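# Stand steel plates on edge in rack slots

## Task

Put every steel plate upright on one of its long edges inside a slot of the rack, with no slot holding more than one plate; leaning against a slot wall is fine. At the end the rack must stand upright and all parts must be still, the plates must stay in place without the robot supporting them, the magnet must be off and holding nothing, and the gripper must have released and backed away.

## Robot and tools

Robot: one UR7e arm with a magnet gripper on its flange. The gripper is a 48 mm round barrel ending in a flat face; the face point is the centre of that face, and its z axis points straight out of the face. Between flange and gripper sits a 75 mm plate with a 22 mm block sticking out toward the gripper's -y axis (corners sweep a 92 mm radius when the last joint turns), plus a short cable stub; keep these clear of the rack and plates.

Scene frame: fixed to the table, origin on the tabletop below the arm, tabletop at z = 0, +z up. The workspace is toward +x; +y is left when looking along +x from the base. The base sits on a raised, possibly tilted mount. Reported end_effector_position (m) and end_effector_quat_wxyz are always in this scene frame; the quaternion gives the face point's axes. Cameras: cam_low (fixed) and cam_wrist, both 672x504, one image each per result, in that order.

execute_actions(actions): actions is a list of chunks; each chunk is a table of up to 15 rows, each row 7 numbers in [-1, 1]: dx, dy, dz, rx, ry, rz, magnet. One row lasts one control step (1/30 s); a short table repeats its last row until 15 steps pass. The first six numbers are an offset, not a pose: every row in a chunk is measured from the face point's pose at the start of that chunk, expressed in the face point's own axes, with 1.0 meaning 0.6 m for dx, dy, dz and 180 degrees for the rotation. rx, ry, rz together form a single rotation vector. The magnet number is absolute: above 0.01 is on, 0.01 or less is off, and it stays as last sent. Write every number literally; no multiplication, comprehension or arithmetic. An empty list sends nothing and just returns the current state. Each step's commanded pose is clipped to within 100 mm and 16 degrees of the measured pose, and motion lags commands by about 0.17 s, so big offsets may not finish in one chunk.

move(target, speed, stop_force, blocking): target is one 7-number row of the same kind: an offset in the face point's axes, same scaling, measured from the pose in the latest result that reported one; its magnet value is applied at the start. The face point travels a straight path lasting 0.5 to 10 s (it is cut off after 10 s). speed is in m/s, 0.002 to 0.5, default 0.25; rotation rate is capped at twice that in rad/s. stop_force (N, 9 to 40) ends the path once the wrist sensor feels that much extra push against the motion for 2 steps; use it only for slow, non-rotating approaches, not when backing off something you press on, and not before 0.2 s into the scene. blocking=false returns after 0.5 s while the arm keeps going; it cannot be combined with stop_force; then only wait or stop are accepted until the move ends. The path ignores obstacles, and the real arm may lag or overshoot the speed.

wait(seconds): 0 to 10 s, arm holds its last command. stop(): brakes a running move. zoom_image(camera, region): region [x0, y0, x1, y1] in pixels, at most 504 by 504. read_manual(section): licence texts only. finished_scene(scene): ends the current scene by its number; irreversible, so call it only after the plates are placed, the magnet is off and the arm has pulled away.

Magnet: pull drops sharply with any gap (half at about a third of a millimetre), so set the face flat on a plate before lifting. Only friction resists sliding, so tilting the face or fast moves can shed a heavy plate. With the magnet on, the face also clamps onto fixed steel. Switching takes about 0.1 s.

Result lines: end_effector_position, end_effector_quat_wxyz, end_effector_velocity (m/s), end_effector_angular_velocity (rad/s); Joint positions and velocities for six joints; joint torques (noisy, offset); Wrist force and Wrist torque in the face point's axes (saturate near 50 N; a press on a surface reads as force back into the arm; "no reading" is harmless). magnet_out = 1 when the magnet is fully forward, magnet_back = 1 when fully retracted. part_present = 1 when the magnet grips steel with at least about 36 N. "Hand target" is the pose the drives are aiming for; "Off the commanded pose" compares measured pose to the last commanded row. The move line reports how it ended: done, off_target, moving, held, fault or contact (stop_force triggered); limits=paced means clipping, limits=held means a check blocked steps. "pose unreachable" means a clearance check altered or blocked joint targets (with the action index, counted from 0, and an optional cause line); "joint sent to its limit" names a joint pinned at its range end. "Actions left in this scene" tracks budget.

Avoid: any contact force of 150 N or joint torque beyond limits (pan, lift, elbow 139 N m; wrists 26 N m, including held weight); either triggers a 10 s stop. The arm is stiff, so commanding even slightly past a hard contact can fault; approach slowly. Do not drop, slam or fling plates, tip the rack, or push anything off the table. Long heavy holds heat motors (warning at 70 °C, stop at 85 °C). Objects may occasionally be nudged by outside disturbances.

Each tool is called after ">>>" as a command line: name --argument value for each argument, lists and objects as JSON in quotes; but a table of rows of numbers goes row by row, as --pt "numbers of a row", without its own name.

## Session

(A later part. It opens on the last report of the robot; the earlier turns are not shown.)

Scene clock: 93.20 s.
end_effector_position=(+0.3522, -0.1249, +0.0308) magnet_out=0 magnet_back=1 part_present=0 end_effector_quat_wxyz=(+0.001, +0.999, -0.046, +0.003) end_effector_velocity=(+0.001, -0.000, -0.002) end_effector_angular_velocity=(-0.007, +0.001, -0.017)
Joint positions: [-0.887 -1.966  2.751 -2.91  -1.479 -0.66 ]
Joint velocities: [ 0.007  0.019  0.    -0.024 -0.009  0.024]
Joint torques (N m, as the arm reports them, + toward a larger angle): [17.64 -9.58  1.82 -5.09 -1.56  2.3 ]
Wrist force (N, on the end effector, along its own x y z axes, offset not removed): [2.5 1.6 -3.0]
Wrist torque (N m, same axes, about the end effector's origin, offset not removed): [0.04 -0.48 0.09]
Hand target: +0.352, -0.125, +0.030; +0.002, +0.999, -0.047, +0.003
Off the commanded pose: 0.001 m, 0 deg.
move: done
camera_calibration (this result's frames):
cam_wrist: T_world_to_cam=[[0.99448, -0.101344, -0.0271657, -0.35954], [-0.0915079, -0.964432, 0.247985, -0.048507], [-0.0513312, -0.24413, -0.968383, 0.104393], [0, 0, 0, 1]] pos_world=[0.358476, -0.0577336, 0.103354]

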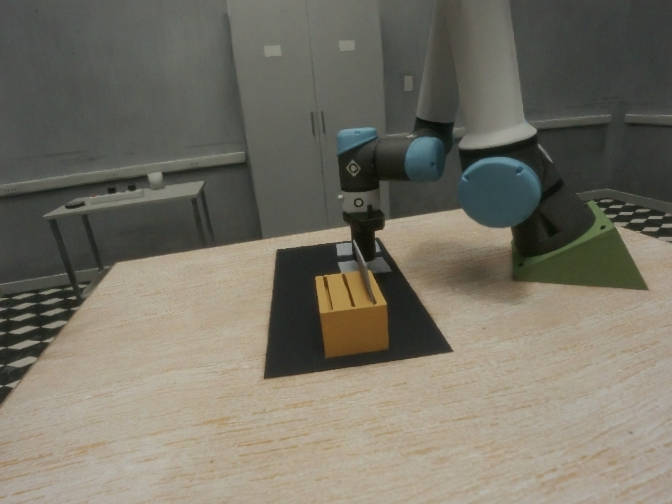

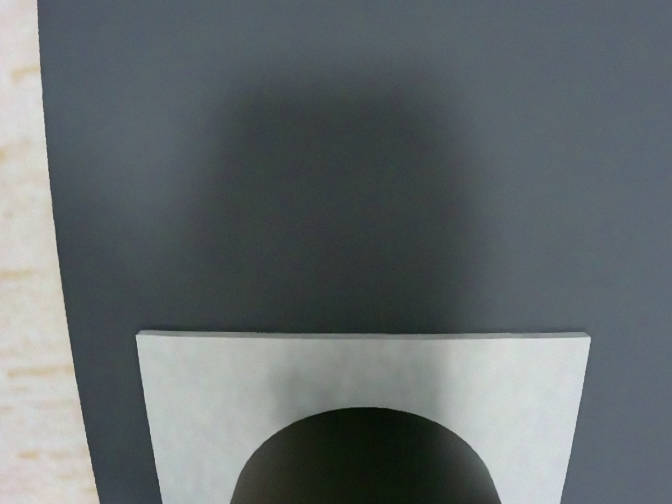

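>>> move --target '[0,-0.01,0.035,0,-0.002,0,0]' --speed 0.03

>>> move --target '[0,0,0.012,0,0,0,0]' --speed 0.002 --stop_force 9

>>> execute_actions --actions '[[[0,0,0,0,0,0,1]]]'

>>> move --target '[0.1,0,-0.4,0,0,-0.4894,1]'

Scene clock: 98.33 s.
end_effector_position=(+0.3528, -0.1192, +0.0102) magnet_out=0 magnet_back=1 part_present=0 end_effector_quat_wxyz=(+0.001, +0.999, -0.046, -0.000) end_effector_velocity=(+0.001, +0.001, -0.003) end_effector_angular_velocity=(-0.001, -0.001, +0.000)
Joint positions: [-0.852 -1.828  2.757 -3.051 -1.5   -0.631]
Joint velocities: [ 0.007  0.02  -0.    -0.022 -0.004  0.005]
Joint torques (N m, as the arm reports them, + toward a larger angle): [ 17.26 -12.27   6.    -5.37  -1.66   2.28]
Wrist force (N, on the end effector, along its own x y z axes, offset not removed): [3.3 2.4 -0.5]
Wrist torque (N m, same axes, about the end effector's origin, offset not removed): [0.22 -0.45 0.12]
Hand target: +0.353, -0.119, +0.010; +0.001, +0.999, -0.046, -0.000
Off the commanded pose: 0.000 m, 0 deg.
move: done
camera_calibration (this result's frames):
cam_wrist: T_world_to_cam=[[0.994287, -0.101332, -0.033535, -0.359996], [-0.0899553, -0.964641, 0.24774, -0.0383224], [-0.0574534, -0.243308, -0.968246, 0.0881249], [0, 0, 0, 1]] pos_world=[0.359556, -0.0520052, 0.082748]

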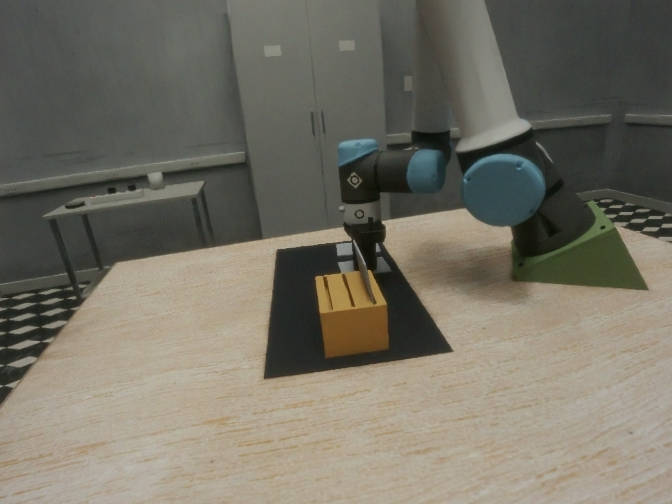

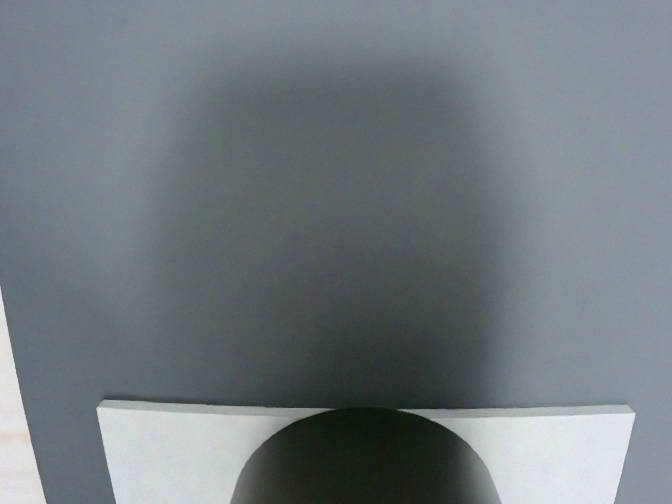

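Scene clock: 101.27 s.
end_effector_position=(+0.3528, -0.1192, +0.0051) magnet_out=0 magnet_back=1 part_present=0 end_effector_quat_wxyz=(+0.001, +0.999, -0.046, -0.000) end_effector_velocity=(-0.001, +0.001, +0.000) end_effector_angular_velocity=(+0.003, +0.004, -0.001)
Joint positions: [-0.851 -1.795  2.758 -3.085 -1.501 -0.629]
Joint velocities: [-0.    -0.005 -0.     0.01  -0.     0.   ]
Joint torques (N m, as the arm reports them, + toward a larger angle): [ 11.91 -22.41   7.31   1.56  -2.     1.69]
Wrist force (N, on the end effector, along its own x y z axes, offset not removed): [5.6 0.0 -20.1]
Wrist torque (N m, same axes, about the end effector's origin, offset not removed): [0.11 -0.26 0.26]
Hand target: +0.353, -0.119, +0.005; +0.001, +0.999, -0.046, -0.000
Off the commanded pose: 0.002 m, 0 deg.
move: contact
camera_calibration (this result's frames):
cam_wrist: T_world_to_cam=[[0.994298, -0.101294, -0.0333406, -0.360212], [-0.0899619, -0.964625, 0.2478, -0.0370968], [-0.0572619, -0.243388, -0.968237, 0.0831871], [0, 0, 0, 1]] pos_world=[0.359584, -0.0520251, 0.0777277]

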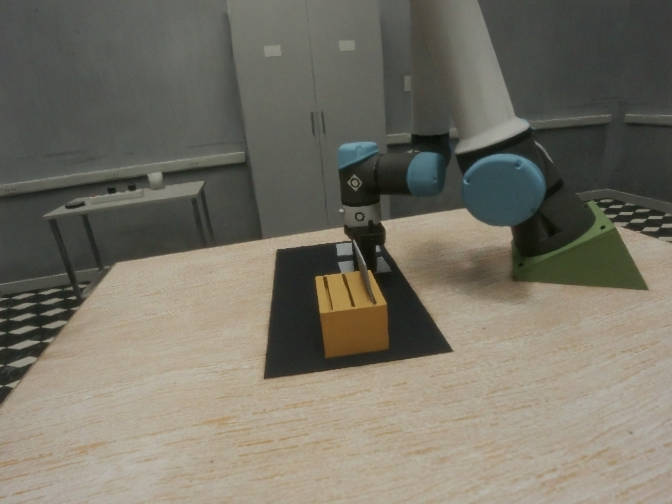

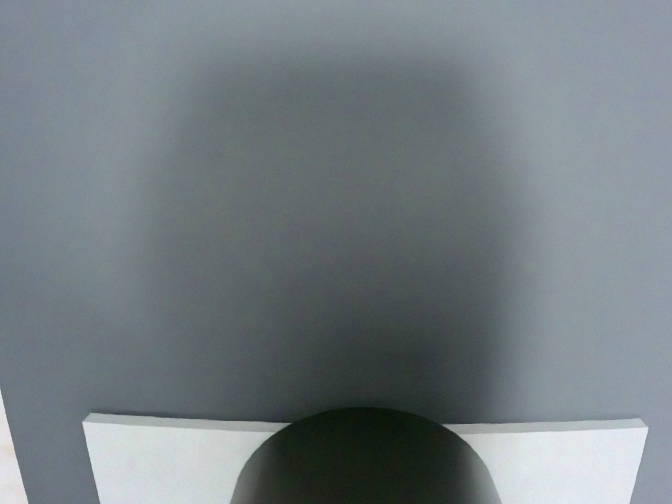

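Scene clock: 101.77 s.
end_effector_position=(+0.3528, -0.1192, +0.0051) magnet_out=1 magnet_back=0 part_present=1 end_effector_quat_wxyz=(+0.001, +0.999, -0.046, -0.000) end_effector_velocity=(+0.000, +0.000, +0.000) end_effector_angular_velocity=(+0.000, -0.001, +0.001)
Joint positions: [-0.851 -1.795  2.758 -3.085 -1.501 -0.629]
Joint velocities: [ 0.    -0.001 -0.     0.001  0.    -0.001]
Joint torques (N m, as the arm reports them, + toward a larger angle): [13.18 -8.58  7.26 -3.13 -2.01  1.29]
Wrist force (N, on the end effector, along its own x y z axes, offset not removed): [1.2 -0.9 -17.6]
Wrist torque (N m, same axes, about the end effector's origin, offset not removed): [0.07 0.20 0.23]
Hand target: +0.353, -0.119, +0.005; +0.001, +0.999, -0.046, -0.000
Off the commanded pose: 0.000 m, 0 deg.
camera_calibration (this result's frames):
cam_wrist: T_world_to_cam=[[0.994297, -0.101295, -0.0333541, -0.360209], [-0.0899597, -0.964626, 0.247797, -0.0370988], [-0.0572748, -0.243383, -0.968238, 0.0832046], [0, 0, 0, 1]] pos_world=[0.359583, -0.0520232, 0.0777404]

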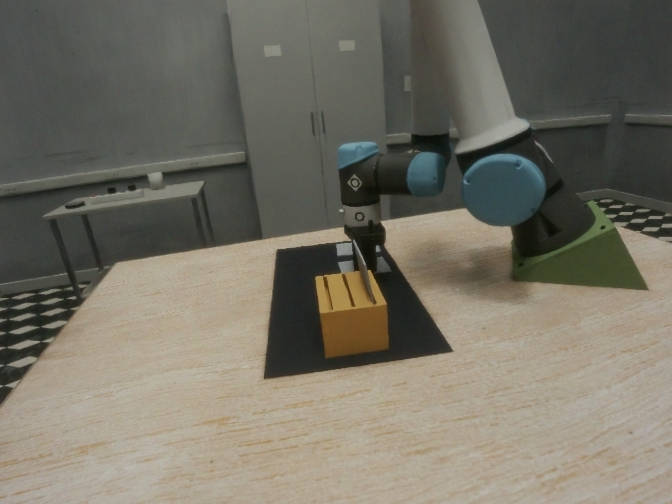

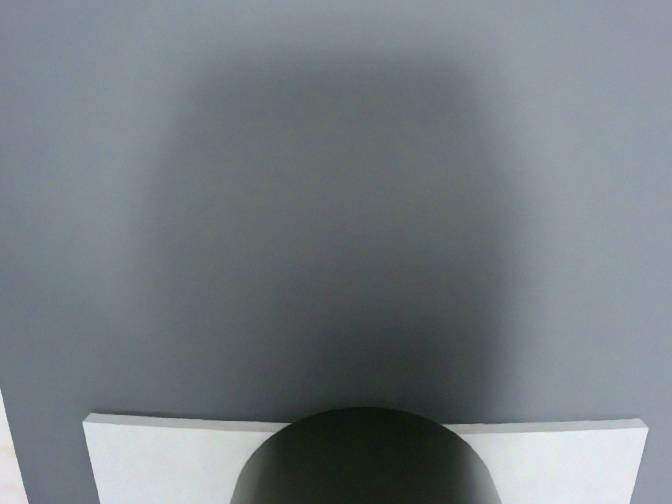

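Scene clock: 105.43 s.
end_effector_position=(+0.4126, -0.1238, +0.2447) magnet_out=1 magnet_back=0 part_present=1 end_effector_quat_wxyz=(+0.001, +0.750, +0.661, -0.001) end_effector_velocity=(+0.001, -0.001, +0.002) end_effector_angular_velocity=(+0.002, -0.000, +0.015)
Joint positions: [-0.715 -2.443  2.316 -1.999 -1.573 -2.05 ]
Joint velocities: [-0.004 -0.002 -0.006  0.009  0.004 -0.019]
Joint torques (N m, as the arm reports them, + toward a larger angle): [ -4.71 -18.33 -35.67  -1.01   1.52  -2.5 ]
Wrist force (N, on the end effector, along its own x y z axes, offset not removed): [3.1 0.5 -0.1]
Wrist torque (N m, same axes, about the end effector's origin, offset not removed): [-0.02 -0.39 0.25]
Hand target: +0.413, -0.124, +0.245; +0.000, +0.750, +0.662, -0.001
Off the commanded pose: 0.001 m, 0 deg.
move: done
camera_calibration (this result's frames):
cam_wrist: T_world_to_cam=[[0.13594, 0.990087, -0.0353281, 0.0775959], [0.961615, -0.123284, 0.245149, -0.424605], [0.238364, -0.0672978, -0.968841, 0.217453], [0, 0, 0, 1]] pos_world=[0.345925, -0.114539, 0.31751]

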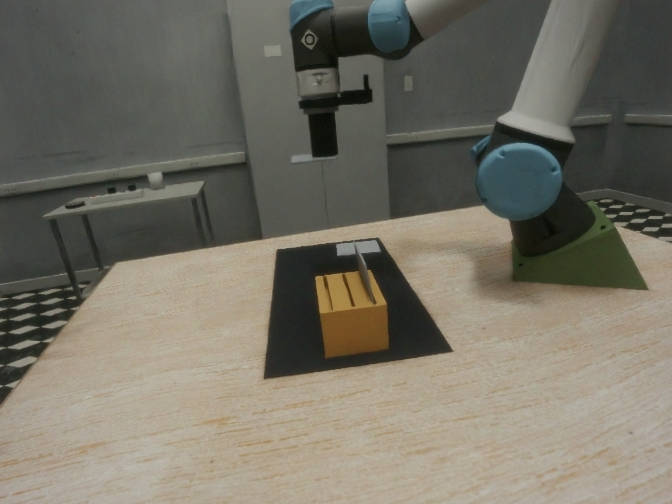

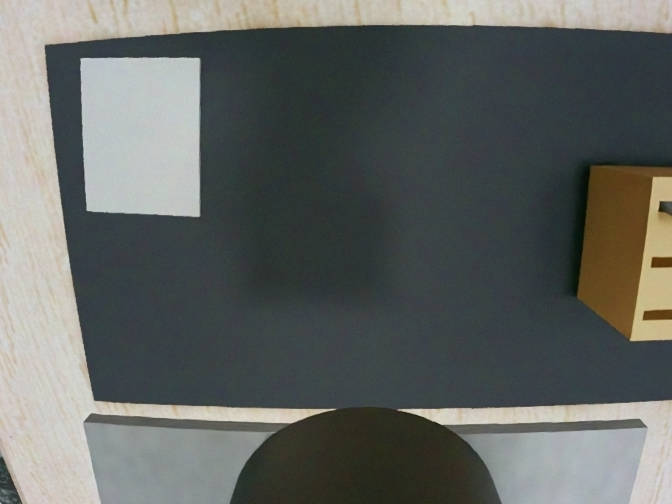

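>>> move --target '[0.347,-0.002,0.165,0.5,0,0,1]' --speed 0.25

>>> zoom_image --camera "cam_low" --region '[300, 230, 420, 320]'

Scene clock: 112.23 s.
end_effector_position=(+0.4379, +0.0819, +0.1457) magnet_out=1 magnet_back=0 part_present=1 end_effector_quat_wxyz=(+0.530, -0.532, -0.466, +0.467) end_effector_velocity=(+0.000, +0.002, -0.001) end_effector_angular_velocity=(+0.005, +0.017, +0.002)
Joint positions: [-0.129 -1.266  1.664 -0.886 -1.536 -1.273]
Joint velocities: [ 0.002  0.012 -0.006  0.011  0.005 -0.003]
Joint torques (N m, as the arm reports them, + toward a larger angle): [ 26.35 -38.96 -21.94   4.21   2.33  -2.47]
Wrist force (N, on the end effector, along its own x y z axes, offset not removed): [-1.2 1.8 -1.8]
Wrist torque (N m, same axes, about the end effector's origin, offset not removed): [-0.23 -0.11 0.17]
Hand target: +0.438, +0.082, +0.146; +0.531, -0.531, -0.466, +0.468
Off the commanded pose: 0.001 m, 0 deg.
move: done
camera_calibration (this result's frames):
cam_wrist: T_world_to_cam=[[0.0958192, 0.995317, -0.0127759, -0.119086], [0.243705, -0.035902, -0.969185, 0.0848351], [-0.965104, 0.089753, -0.246004, 0.538111], [0, 0, 0, 1]] pos_world=[0.51007, 0.0732766, 0.213077]

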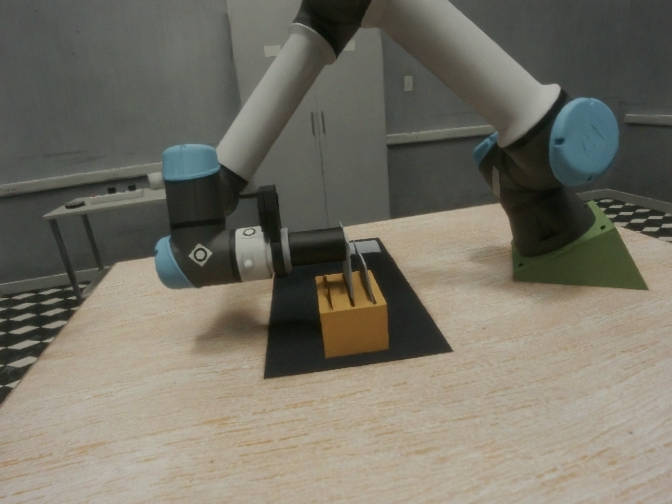

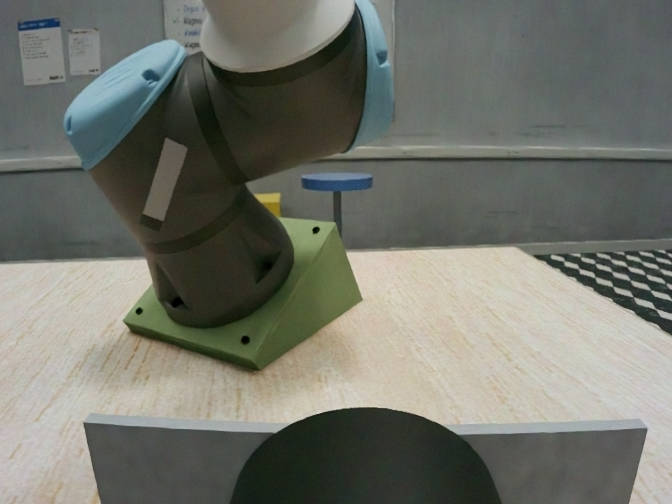

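Region (300, 230, 420, 320) of cam_low's 672x504 image, scaled by 4.200, with more detail than that image has; it fills the top 378 rows of this view, and the rest is white.

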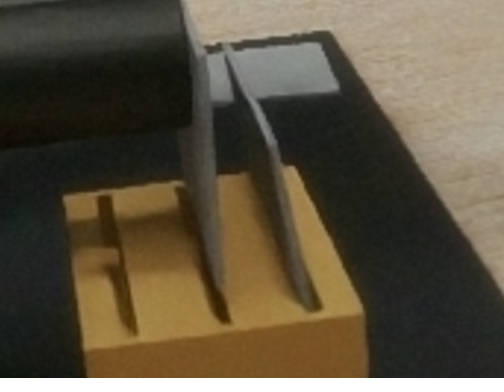

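>>> move --target '[0,0.06,0,0,0,0,1]' --speed 0.006 --stop_force 9

>>> zoom_image --camera "cam_low" --region '[300, 230, 420, 320]'

Scene clock: 116.00 s.
end_effector_position=(+0.4380, +0.0820, +0.1364) magnet_out=1 magnet_back=0 part_present=1 end_effector_quat_wxyz=(+0.531, -0.532, -0.466, +0.468) end_effector_velocity=(+0.000, -0.001, +0.002) end_effector_angular_velocity=(-0.000, -0.001, -0.000)
Joint positions: [-0.134 -1.251  1.665 -0.902 -1.539 -1.275]
Joint velocities: [ 0.    -0.004 -0.001  0.004  0.    -0.   ]
Joint torques (N m, as the arm reports them, + toward a larger angle): [ 15.6  -50.82  -0.58   3.51  -0.77  -1.18]
Wrist force (N, on the end effector, along its own x y z axes, offset not removed): [3.3 -6.9 -3.1]
Wrist torque (N m, same axes, about the end effector's origin, offset not removed): [-0.18 -0.13 -0.01]
Hand target: +0.438, +0.082, +0.137; +0.531, -0.531, -0.466, +0.468
Off the commanded pose: 0.027 m, 0 deg.
move: contact
camera_calibration (this result's frames):
cam_wrist: T_world_to_cam=[[0.0959043, 0.995312, -0.012512, -0.119405], [0.24245, -0.0355492, -0.969513, 0.0763753], [-0.965412, 0.0899468, -0.244722, 0.535838], [0, 0, 0, 1]] pos_world=[0.510239, 0.0733633, 0.203684]

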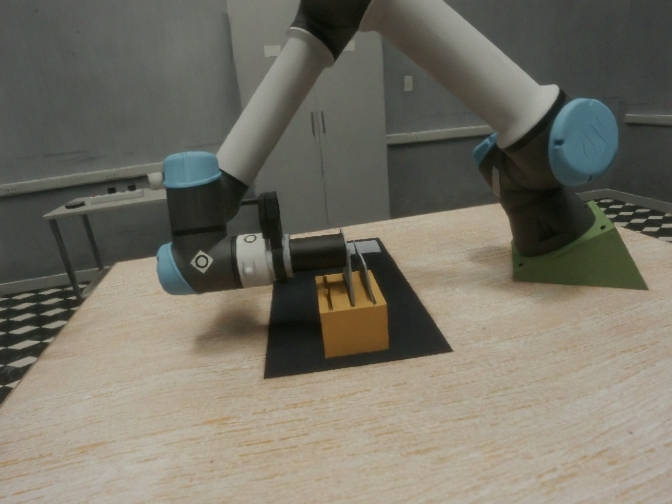

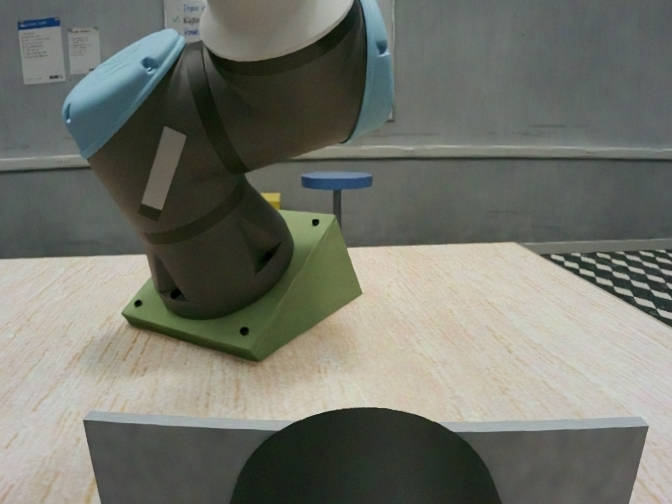

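Region (300, 230, 420, 320) of cam_low's 672x504 image, scaled by 4.200, with more detail than that image has; it fills the top 378 rows of this view, and the rest is white.

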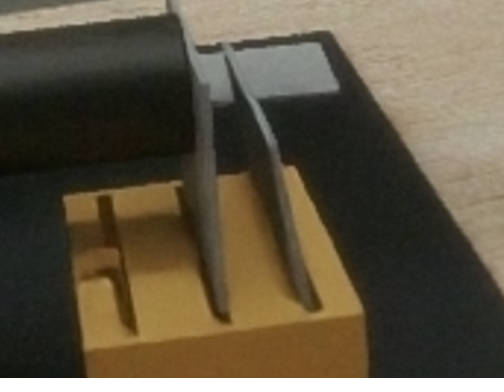

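Slightly too far forward; back 1.3 mm.

>>> move --target '[0,-0.003,-0.0022,0,0,0,1]' --speed 0.01

>>> move --target '[0,0.05,0,0,0,0,1]' --speed 0.006 --stop_force 9

Scene clock: 119.63 s.
end_effector_position=(+0.4392, +0.0818, +0.1381) magnet_out=1 magnet_back=0 part_present=1 end_effector_quat_wxyz=(+0.531, -0.532, -0.466, +0.468) end_effector_velocity=(+0.001, -0.000, +0.001) end_effector_angular_velocity=(+0.000, +0.002, -0.001)
Joint positions: [-0.133 -1.252  1.661 -0.896 -1.539 -1.275]
Joint velocities: [-0.001  0.    -0.002  0.003  0.001 -0.   ]
Joint torques (N m, as the arm reports them, + toward a larger angle): [ 25.95 -53.21 -21.1    4.22   2.3    2.19]
Wrist force (N, on the end effector, along its own x y z axes, offset not removed): [4.0 2.5 -1.5]
Wrist torque (N m, same axes, about the end effector's origin, offset not removed): [0.05 -0.57 0.18]
Hand target: +0.439, +0.082, +0.138; +0.531, -0.532, -0.466, +0.468
Off the commanded pose: 0.000 m, 0 deg.
move: done
camera_calibration (this result's frames):
cam_wrist: T_world_to_cam=[[0.0958953, 0.995313, -0.0125131, -0.119349], [0.242433, -0.0355464, -0.969517, 0.0777345], [-0.965417, 0.0899385, -0.244705, 0.537431], [0, 0, 0, 1]] pos_world=[0.511445, 0.073217, 0.205384]

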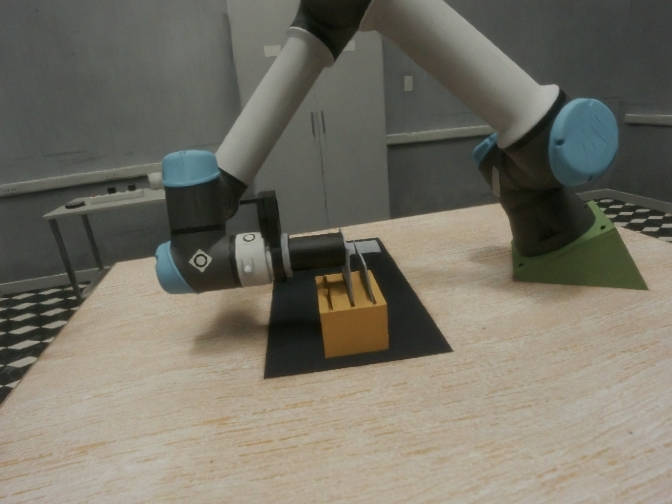

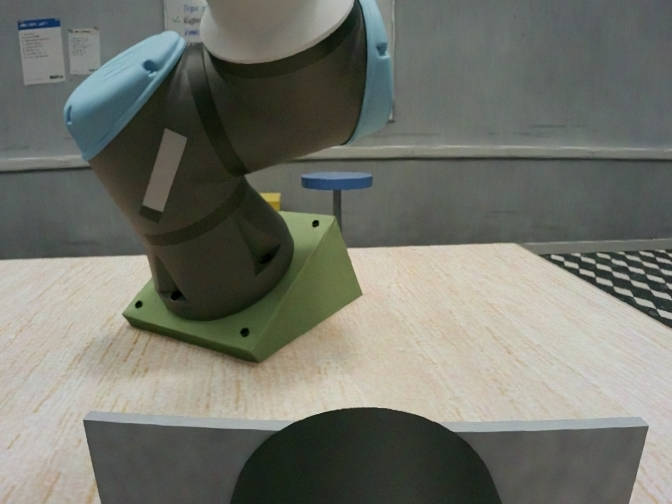

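Scene clock: 124.03 s.
end_effector_position=(+0.4392, +0.0817, +0.1141) magnet_out=1 magnet_back=0 part_present=1 end_effector_quat_wxyz=(+0.531, -0.532, -0.466, +0.468) end_effector_velocity=(-0.000, -0.000, +0.001) end_effector_angular_velocity=(-0.001, -0.001, +0.001)
Joint positions: [-0.146 -1.213  1.663 -0.938 -1.55  -1.281]
Joint velocities: [ 0.001 -0.002  0.001  0.001 -0.     0.001]
Joint torques (N m, as the arm reports them, + toward a larger angle): [ 16.38 -52.47  -1.13   3.07   0.82  -1.43]
Wrist force (N, on the end effector, along its own x y z axes, offset not removed): [0.6 -4.4 -0.4]
Wrist torque (N m, same axes, about the end effector's origin, offset not removed): [0.00 -0.25 0.08]
Hand target: +0.439, +0.082, +0.115; +0.531, -0.532, -0.466, +0.468
Off the commanded pose: 0.006 m, 0 deg.
move: contact
camera_calibration (this result's frames):
cam_wrist: T_world_to_cam=[[0.0959478, 0.995308, -0.0125121, -0.119522], [0.242613, -0.0355752, -0.969471, 0.0543275], [-0.965367, 0.089983, -0.244888, 0.53159], [0, 0, 0, 1]] pos_world=[0.511466, 0.0730595, 0.181353]

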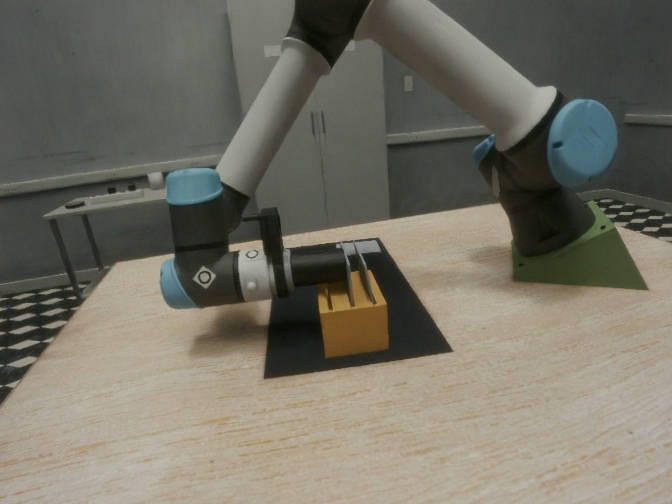

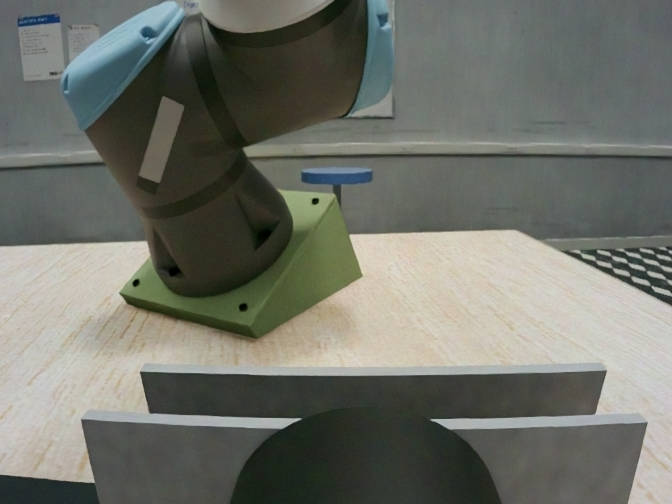

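>>> execute_actions --actions '[[[0,0,0,0,0,0,0]],[[0,-0.003,-0.02,0,0,0,0]]]'

>>> move --target '[0,-0.14,-0.03,0,0,0,0]'

>>> move --target '[-0.52,0,0.14,-0.5,0,0,0]' --speed 0.3

Scene clock: 127.77 s.
end_effector_position=(+0.4507, +0.0802, +0.1159) magnet_out=0 magnet_back=1 part_present=0 end_effector_quat_wxyz=(+0.531, -0.532, -0.466, +0.468) end_effector_velocity=(+0.004, +0.000, +0.000) end_effector_angular_velocity=(+0.001, -0.002, +0.001)
Joint positions: [-0.146 -1.199  1.625 -0.913 -1.55  -1.281]
Joint velocities: [ 0.002  0.005 -0.013  0.006  0.001 -0.001]
Joint torques (N m, as the arm reports them, + toward a larger angle): [ 25.95 -41.33 -22.31   4.03   2.13   2.32]
Wrist force (N, on the end effector, along its own x y z axes, offset not removed): [0.9 0.5 0.4]
Wrist torque (N m, same axes, about the end effector's origin, offset not removed): [-0.08 -0.35 0.28]
Hand target: +0.451, +0.080, +0.116; +0.531, -0.532, -0.466, +0.468
Off the commanded pose: 0.000 m, 0 deg.
camera_calibration (this result's frames):
cam_wrist: T_world_to_cam=[[0.0959863, 0.995304, -0.012542, -0.119152], [0.242704, -0.0356223, -0.969446, 0.0531904], [-0.96534, 0.0900095, -0.244983, 0.543219], [0, 0, 0, 1]] pos_world=[0.522919, 0.0715926, 0.18315]

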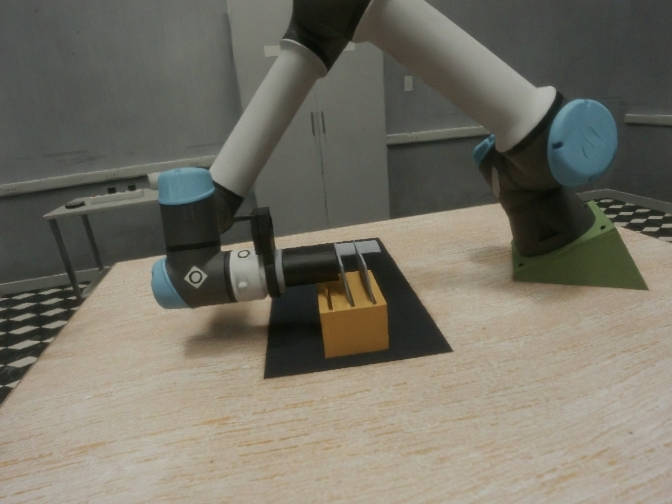

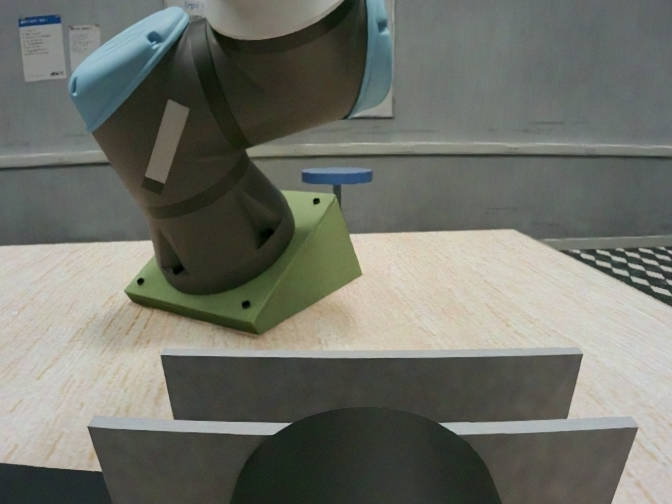

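Scene clock: 128.83 s.
end_effector_position=(+0.4683, +0.0783, +0.1995) magnet_out=0 magnet_back=1 part_present=0 end_effector_quat_wxyz=(+0.531, -0.532, -0.466, +0.468) end_effector_velocity=(+0.001, +0.000, +0.003) end_effector_angular_velocity=(+0.000, -0.000, +0.001)
Joint positions: [-0.102 -1.294  1.54  -0.734 -1.511 -1.26 ]
Joint velocities: [ 0.002 -0.002 -0.005  0.006  0.001  0.001]
Joint torques (N m, as the arm reports them, + toward a larger angle): [ 25.97 -54.61 -23.58   4.12   2.19   2.25]
Wrist force (N, on the end effector, along its own x y z axes, offset not removed): [2.8 -0.7 -1.3]
Wrist torque (N m, same axes, about the end effector's origin, offset not removed): [-0.09 -0.36 0.21]
Hand target: +0.468, +0.078, +0.200; +0.531, -0.532, -0.466, +0.468
Off the commanded pose: 0.000 m, 0 deg.
move: done
camera_calibration (this result's frames):
cam_wrist: T_world_to_cam=[[0.0959907, 0.995303, -0.0125739, -0.117837], [0.242737, -0.0356576, -0.969437, 0.129888], [-0.965331, 0.0900047, -0.24502, 0.580953], [0, 0, 0, 1]] pos_world=[0.540595, 0.069626, 0.266781]

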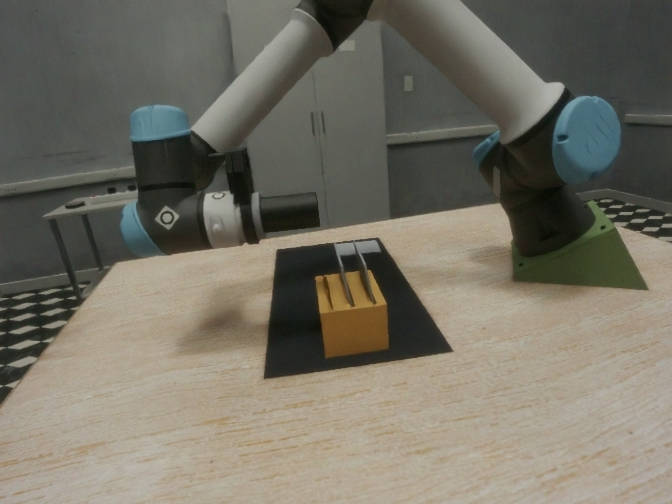

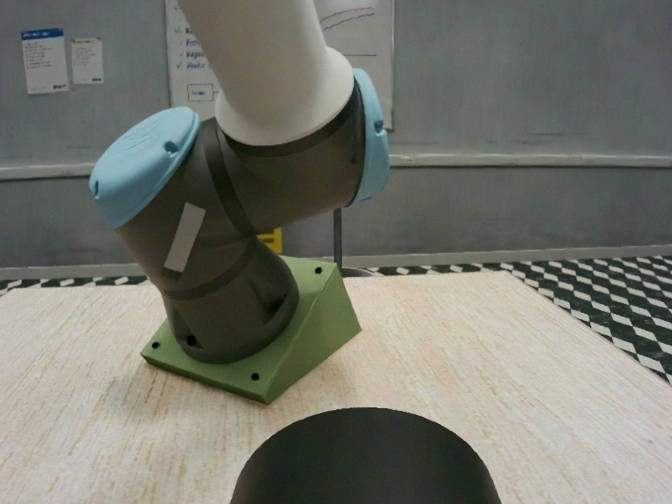

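Scene clock: 132.37 s.
end_effector_position=(+0.3456, -0.2200, +0.1999) magnet_out=0 magnet_back=1 part_present=0 end_effector_quat_wxyz=(+0.001, +0.751, +0.661, -0.002) end_effector_velocity=(-0.002, -0.001, -0.000) end_effector_angular_velocity=(+0.014, -0.014, -0.001)
Joint positions: [-1.504 -2.608  2.401 -1.78  -1.189 -2.755]
Joint velocities: [-0.042 -0.012 -0.003  0.041  0.034 -0.045]
Joint torques (N m, as the arm reports them, + toward a larger angle): [ -1.25  -6.97 -33.68  -0.55   1.82  -2.81]
Wrist force (N, on the end effector, along its own x y z axes, offset not removed): [-0.3 0.5 -1.7]
Wrist torque (N m, same axes, about the end effector's origin, offset not removed): [-0.14 -0.10 0.18]
Hand target: +0.345, -0.220, +0.200; +0.001, +0.751, +0.661, -0.001
Off the commanded pose: 0.001 m, 0 deg.
move: done
camera_calibration (this result's frames):
cam_wrist: T_world_to_cam=[[0.137038, 0.989845, -0.0377773, 0.180442], [0.961518, -0.123754, 0.245293, -0.361185], [0.238127, -0.0699379, -0.968713, 0.182976], [0, 0, 0, 1]] pos_world=[0.278987, -0.210511, 0.272664]

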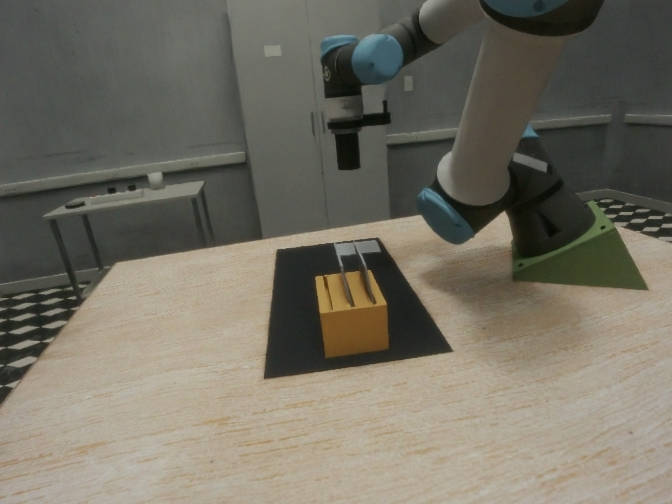

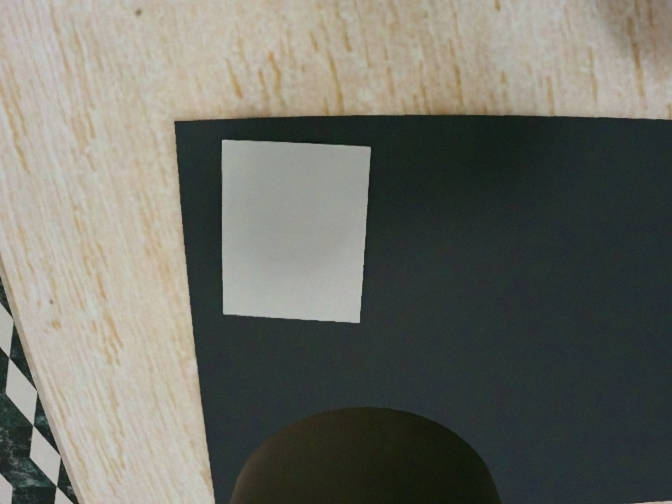

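>>> move --target '[-0.025,-0.011,0.283,0,0,0.5167,0]'

Scene clock: 137.70 s.
end_effector_position=(+0.3367, -0.2350, +0.0306) magnet_out=0 magnet_back=1 part_present=0 end_effector_quat_wxyz=(+0.002, +0.996, -0.089, -0.000) end_effector_velocity=(+0.000, -0.000, -0.002) end_effector_angular_velocity=(-0.004, +0.003, -0.016)
Joint positions: [-1.253 -1.985  2.65  -2.728 -1.3   -0.896]
Joint velocities: [ 0.007  0.013  0.    -0.017 -0.007  0.023]
Joint torques (N m, as the arm reports them, + toward a larger angle): [ 17.19 -11.61  -1.33  -5.04  -1.8    2.17]
Wrist force (N, on the end effector, along its own x y z axes, offset not removed): [2.2 -0.3 -1.0]
Wrist torque (N m, same axes, about the end effector's origin, offset not removed): [-0.20 -0.46 0.13]
Hand target: +0.337, -0.235, +0.030; +0.002, +0.996, -0.090, -0.000
Off the commanded pose: 0.001 m, 0 deg.
move: done
camera_calibration (this result's frames):
cam_wrist: T_world_to_cam=[[0.98185, -0.186756, -0.0330669, -0.371014], [-0.172819, -0.952786, 0.249666, -0.125945], [-0.0781321, -0.239419, -0.967767, 0.0867039], [0, 0, 0, 1]] pos_world=[0.349288, -0.168529, 0.103085]

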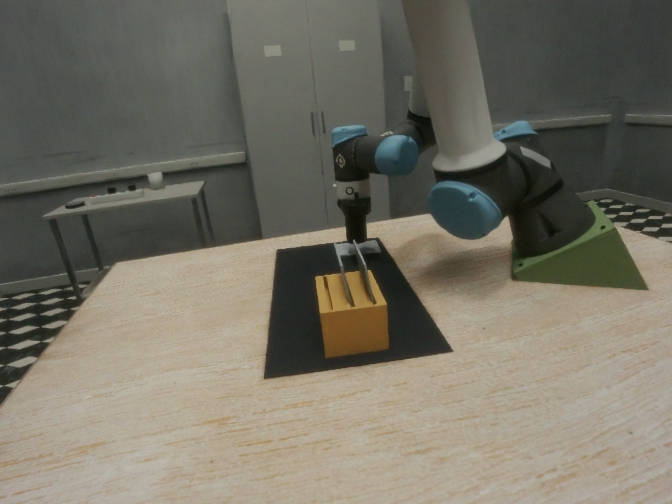

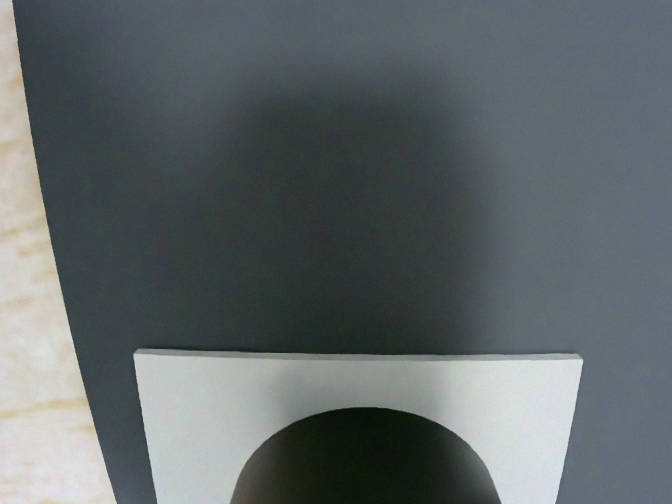

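>>> move --target '[-0.003,-0.004,0.037,0.0013,0,0,0]' --speed 0.03

>>> move --target '[0,0,0.012,0,0,0,0]' --speed 0.002 --stop_force 9

>>> execute_actions --actions '[[[0,0,0,0,0,0,1]]]'

>>> move --target '[0.17,-0.1,-0.4,0,0,-0.5167,1]'

Scene clock: 142.73 s.
end_effector_position=(+0.3354, -0.2324, +0.0088) magnet_out=0 magnet_back=1 part_present=0 end_effector_quat_wxyz=(-0.000, +0.996, -0.089, -0.000) end_effector_velocity=(-0.000, -0.000, -0.003) end_effector_angular_velocity=(-0.001, +0.000, -0.001)
Joint positions: [-1.23  -1.876  2.665 -2.854 -1.308 -0.876]
Joint velocities: [ 0.002  0.014  0.002 -0.017 -0.002  0.003]
Joint torques (N m, as the arm reports them, + toward a larger angle): [ 16.3  -12.46   1.64  -5.11  -1.58   2.14]
Wrist force (N, on the end effector, along its own x y z axes, offset not removed): [2.2 -0.6 -0.7]
Wrist torque (N m, same axes, about the end effector's origin, offset not removed): [-0.16 -0.32 0.28]
Hand target: +0.335, -0.232, +0.008; -0.000, +0.996, -0.089, -0.000
Off the commanded pose: 0.000 m, 0 deg.
move: done
camera_calibration (this result's frames):
cam_wrist: T_world_to_cam=[[0.981869, -0.186631, -0.0331952, -0.369877], [-0.172994, -0.953811, 0.245597, -0.118456], [-0.0774979, -0.235401, -0.968803, 0.0668156], [0, 0, 0, 1]] pos_world=[0.347856, -0.166287, 0.0815456]

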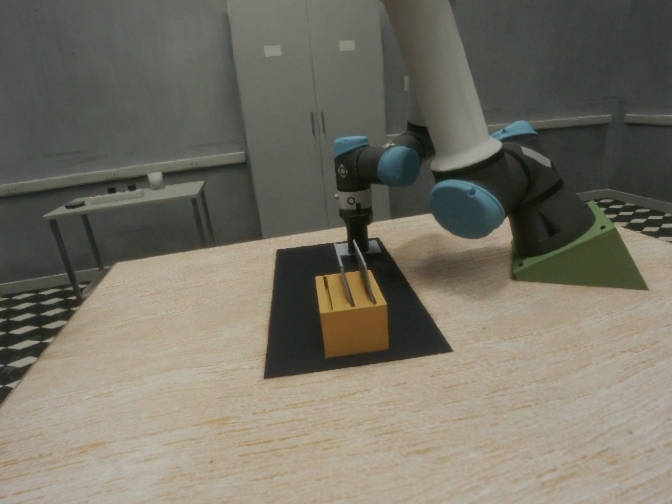

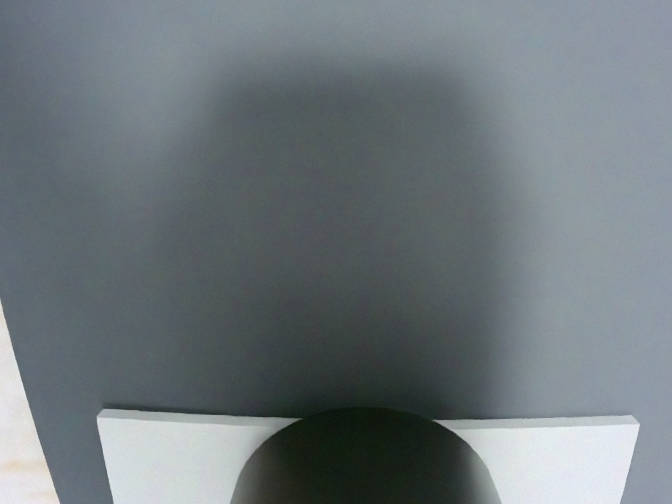

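Scene clock: 145.00 s.
end_effector_position=(+0.3354, -0.2325, +0.0051) magnet_out=0 magnet_back=1 part_present=0 end_effector_quat_wxyz=(+0.000, +0.996, -0.089, -0.000) end_effector_velocity=(-0.000, +0.001, +0.000) end_effector_angular_velocity=(+0.003, +0.002, -0.000)
Joint positions: [-1.226 -1.856  2.666 -2.876 -1.31  -0.872]
Joint velocities: [-0.    -0.004 -0.     0.008  0.    -0.001]
Joint torques (N m, as the arm reports them, + toward a larger angle): [  6.27 -19.99   4.01   2.14  -1.59   0.47]
Wrist force (N, on the end effector, along its own x y z axes, offset not removed): [2.9 0.5 -23.2]
Wrist torque (N m, same axes, about the end effector's origin, offset not removed): [0.03 0.24 0.19]
Hand target: +0.335, -0.232, +0.005; -0.000, +0.996, -0.089, -0.000
Off the commanded pose: 0.004 m, 0 deg.
move: contact
camera_calibration (this result's frames):
cam_wrist: T_world_to_cam=[[0.981887, -0.186569, -0.0330063, -0.370056], [-0.172968, -0.953781, 0.245733, -0.117564], [-0.0773269, -0.235573, -0.968775, 0.0631385], [0, 0, 0, 1]] pos_world=[0.3479, -0.166297, 0.0778422]

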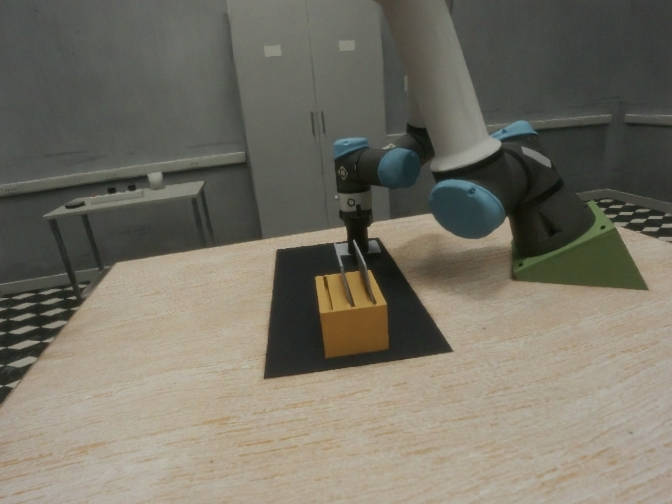

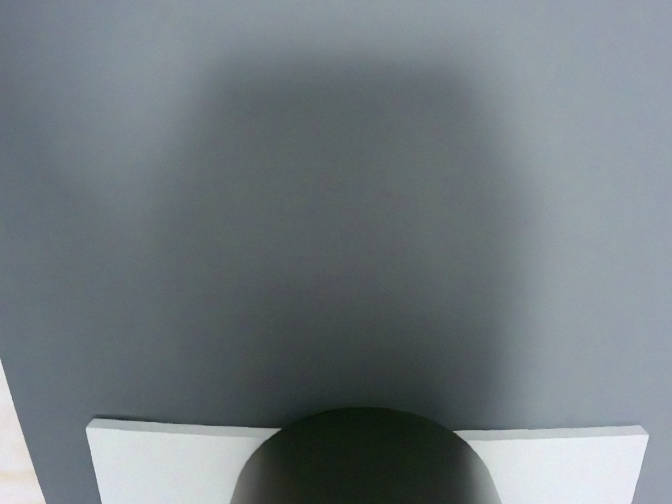

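Scene clock: 145.50 s.
end_effector_position=(+0.3354, -0.2325, +0.0051) magnet_out=1 magnet_back=0 part_present=1 end_effector_quat_wxyz=(+0.000, +0.996, -0.089, -0.000) end_effector_velocity=(+0.000, +0.000, +0.000) end_effector_angular_velocity=(+0.000, -0.001, +0.000)
Joint positions: [-1.226 -1.856  2.666 -2.876 -1.31  -0.872]
Joint velocities: [ 0.001 -0.     0.     0.     0.     0.   ]
Joint torques (N m, as the arm reports them, + toward a larger angle): [ 7.49 -6.39  4.   -2.7  -1.57 -0.76]
Wrist force (N, on the end effector, along its own x y z axes, offset not removed): [0.6 -0.7 -20.4]
Wrist torque (N m, same axes, about the end effector's origin, offset not removed): [0.11 0.38 0.18]
Hand target: +0.335, -0.232, +0.005; +0.000, +0.996, -0.089, -0.000
Off the commanded pose: 0.000 m, 0 deg.
camera_calibration (this result's frames):
cam_wrist: T_world_to_cam=[[0.981886, -0.186572, -0.0330158, -0.370055], [-0.17297, -0.953783, 0.245722, -0.11756], [-0.0773348, -0.235561, -0.968778, 0.0631624], [0, 0, 0, 1]] pos_world=[0.347902, -0.16629, 0.0778599]

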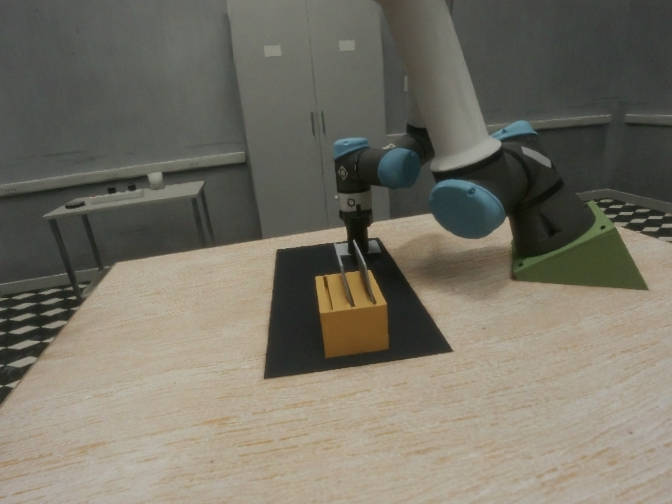

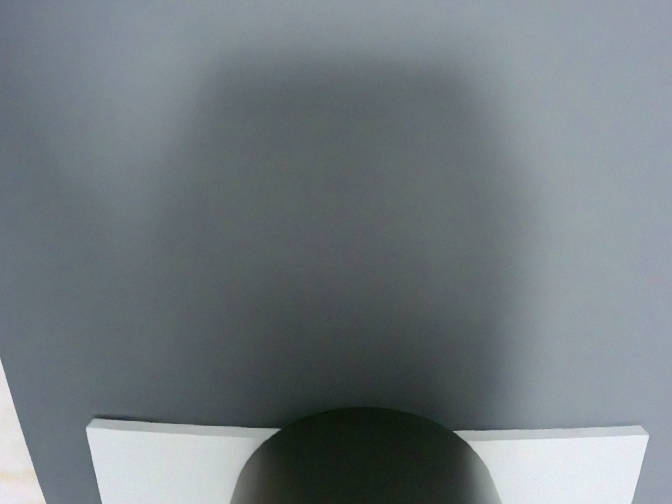

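Scene clock: 149.33 s.
end_effector_position=(+0.4463, -0.1913, +0.2447) magnet_out=1 magnet_back=0 part_present=1 end_effector_quat_wxyz=(-0.000, +0.751, +0.661, -0.000) end_effector_velocity=(+0.001, +0.000, +0.002) end_effector_angular_velocity=(+0.002, +0.001, +0.015)
Joint positions: [-0.904 -2.326  2.2   -1.991 -1.472 -2.21 ]
Joint velocities: [ 0.003  0.001 -0.006  0.007 -0.002 -0.012]
Joint torques (N m, as the arm reports them, + toward a larger angle): [ 18.98  -9.26 -36.48  -1.1   -1.51  -2.37]
Wrist force (N, on the end effector, along its own x y z axes, offset not removed): [3.2 0.8 0.9]
Wrist torque (N m, same axes, about the end effector's origin, offset not removed): [0.07 -0.43 0.18]
Hand target: +0.446, -0.191, +0.245; -0.000, +0.750, +0.661, -0.000
Off the commanded pose: 0.000 m, 0 deg.
move: done
camera_calibration (this result's frames):
cam_wrist: T_world_to_cam=[[0.136591, 0.990078, -0.0329904, 0.138979], [0.961445, -0.12447, 0.245214, -0.465524], [0.238675, -0.0652124, -0.968908, 0.205086], [0, 0, 0, 1]] pos_world=[0.379644, -0.18217, 0.317447]

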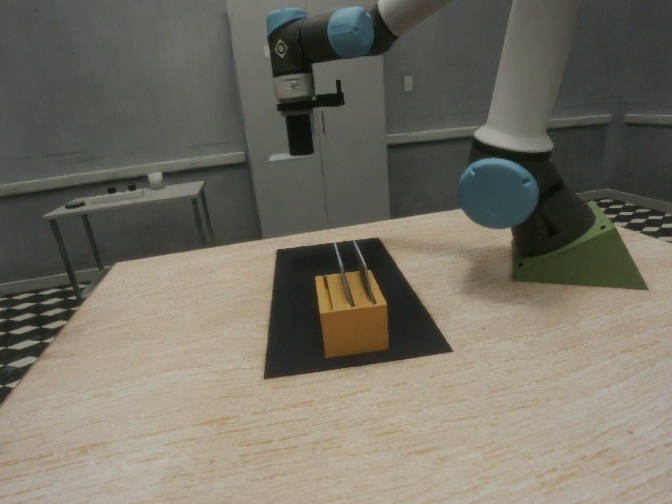

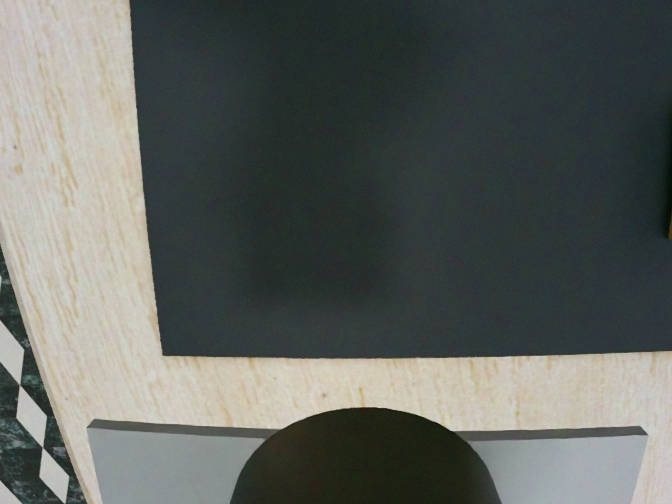

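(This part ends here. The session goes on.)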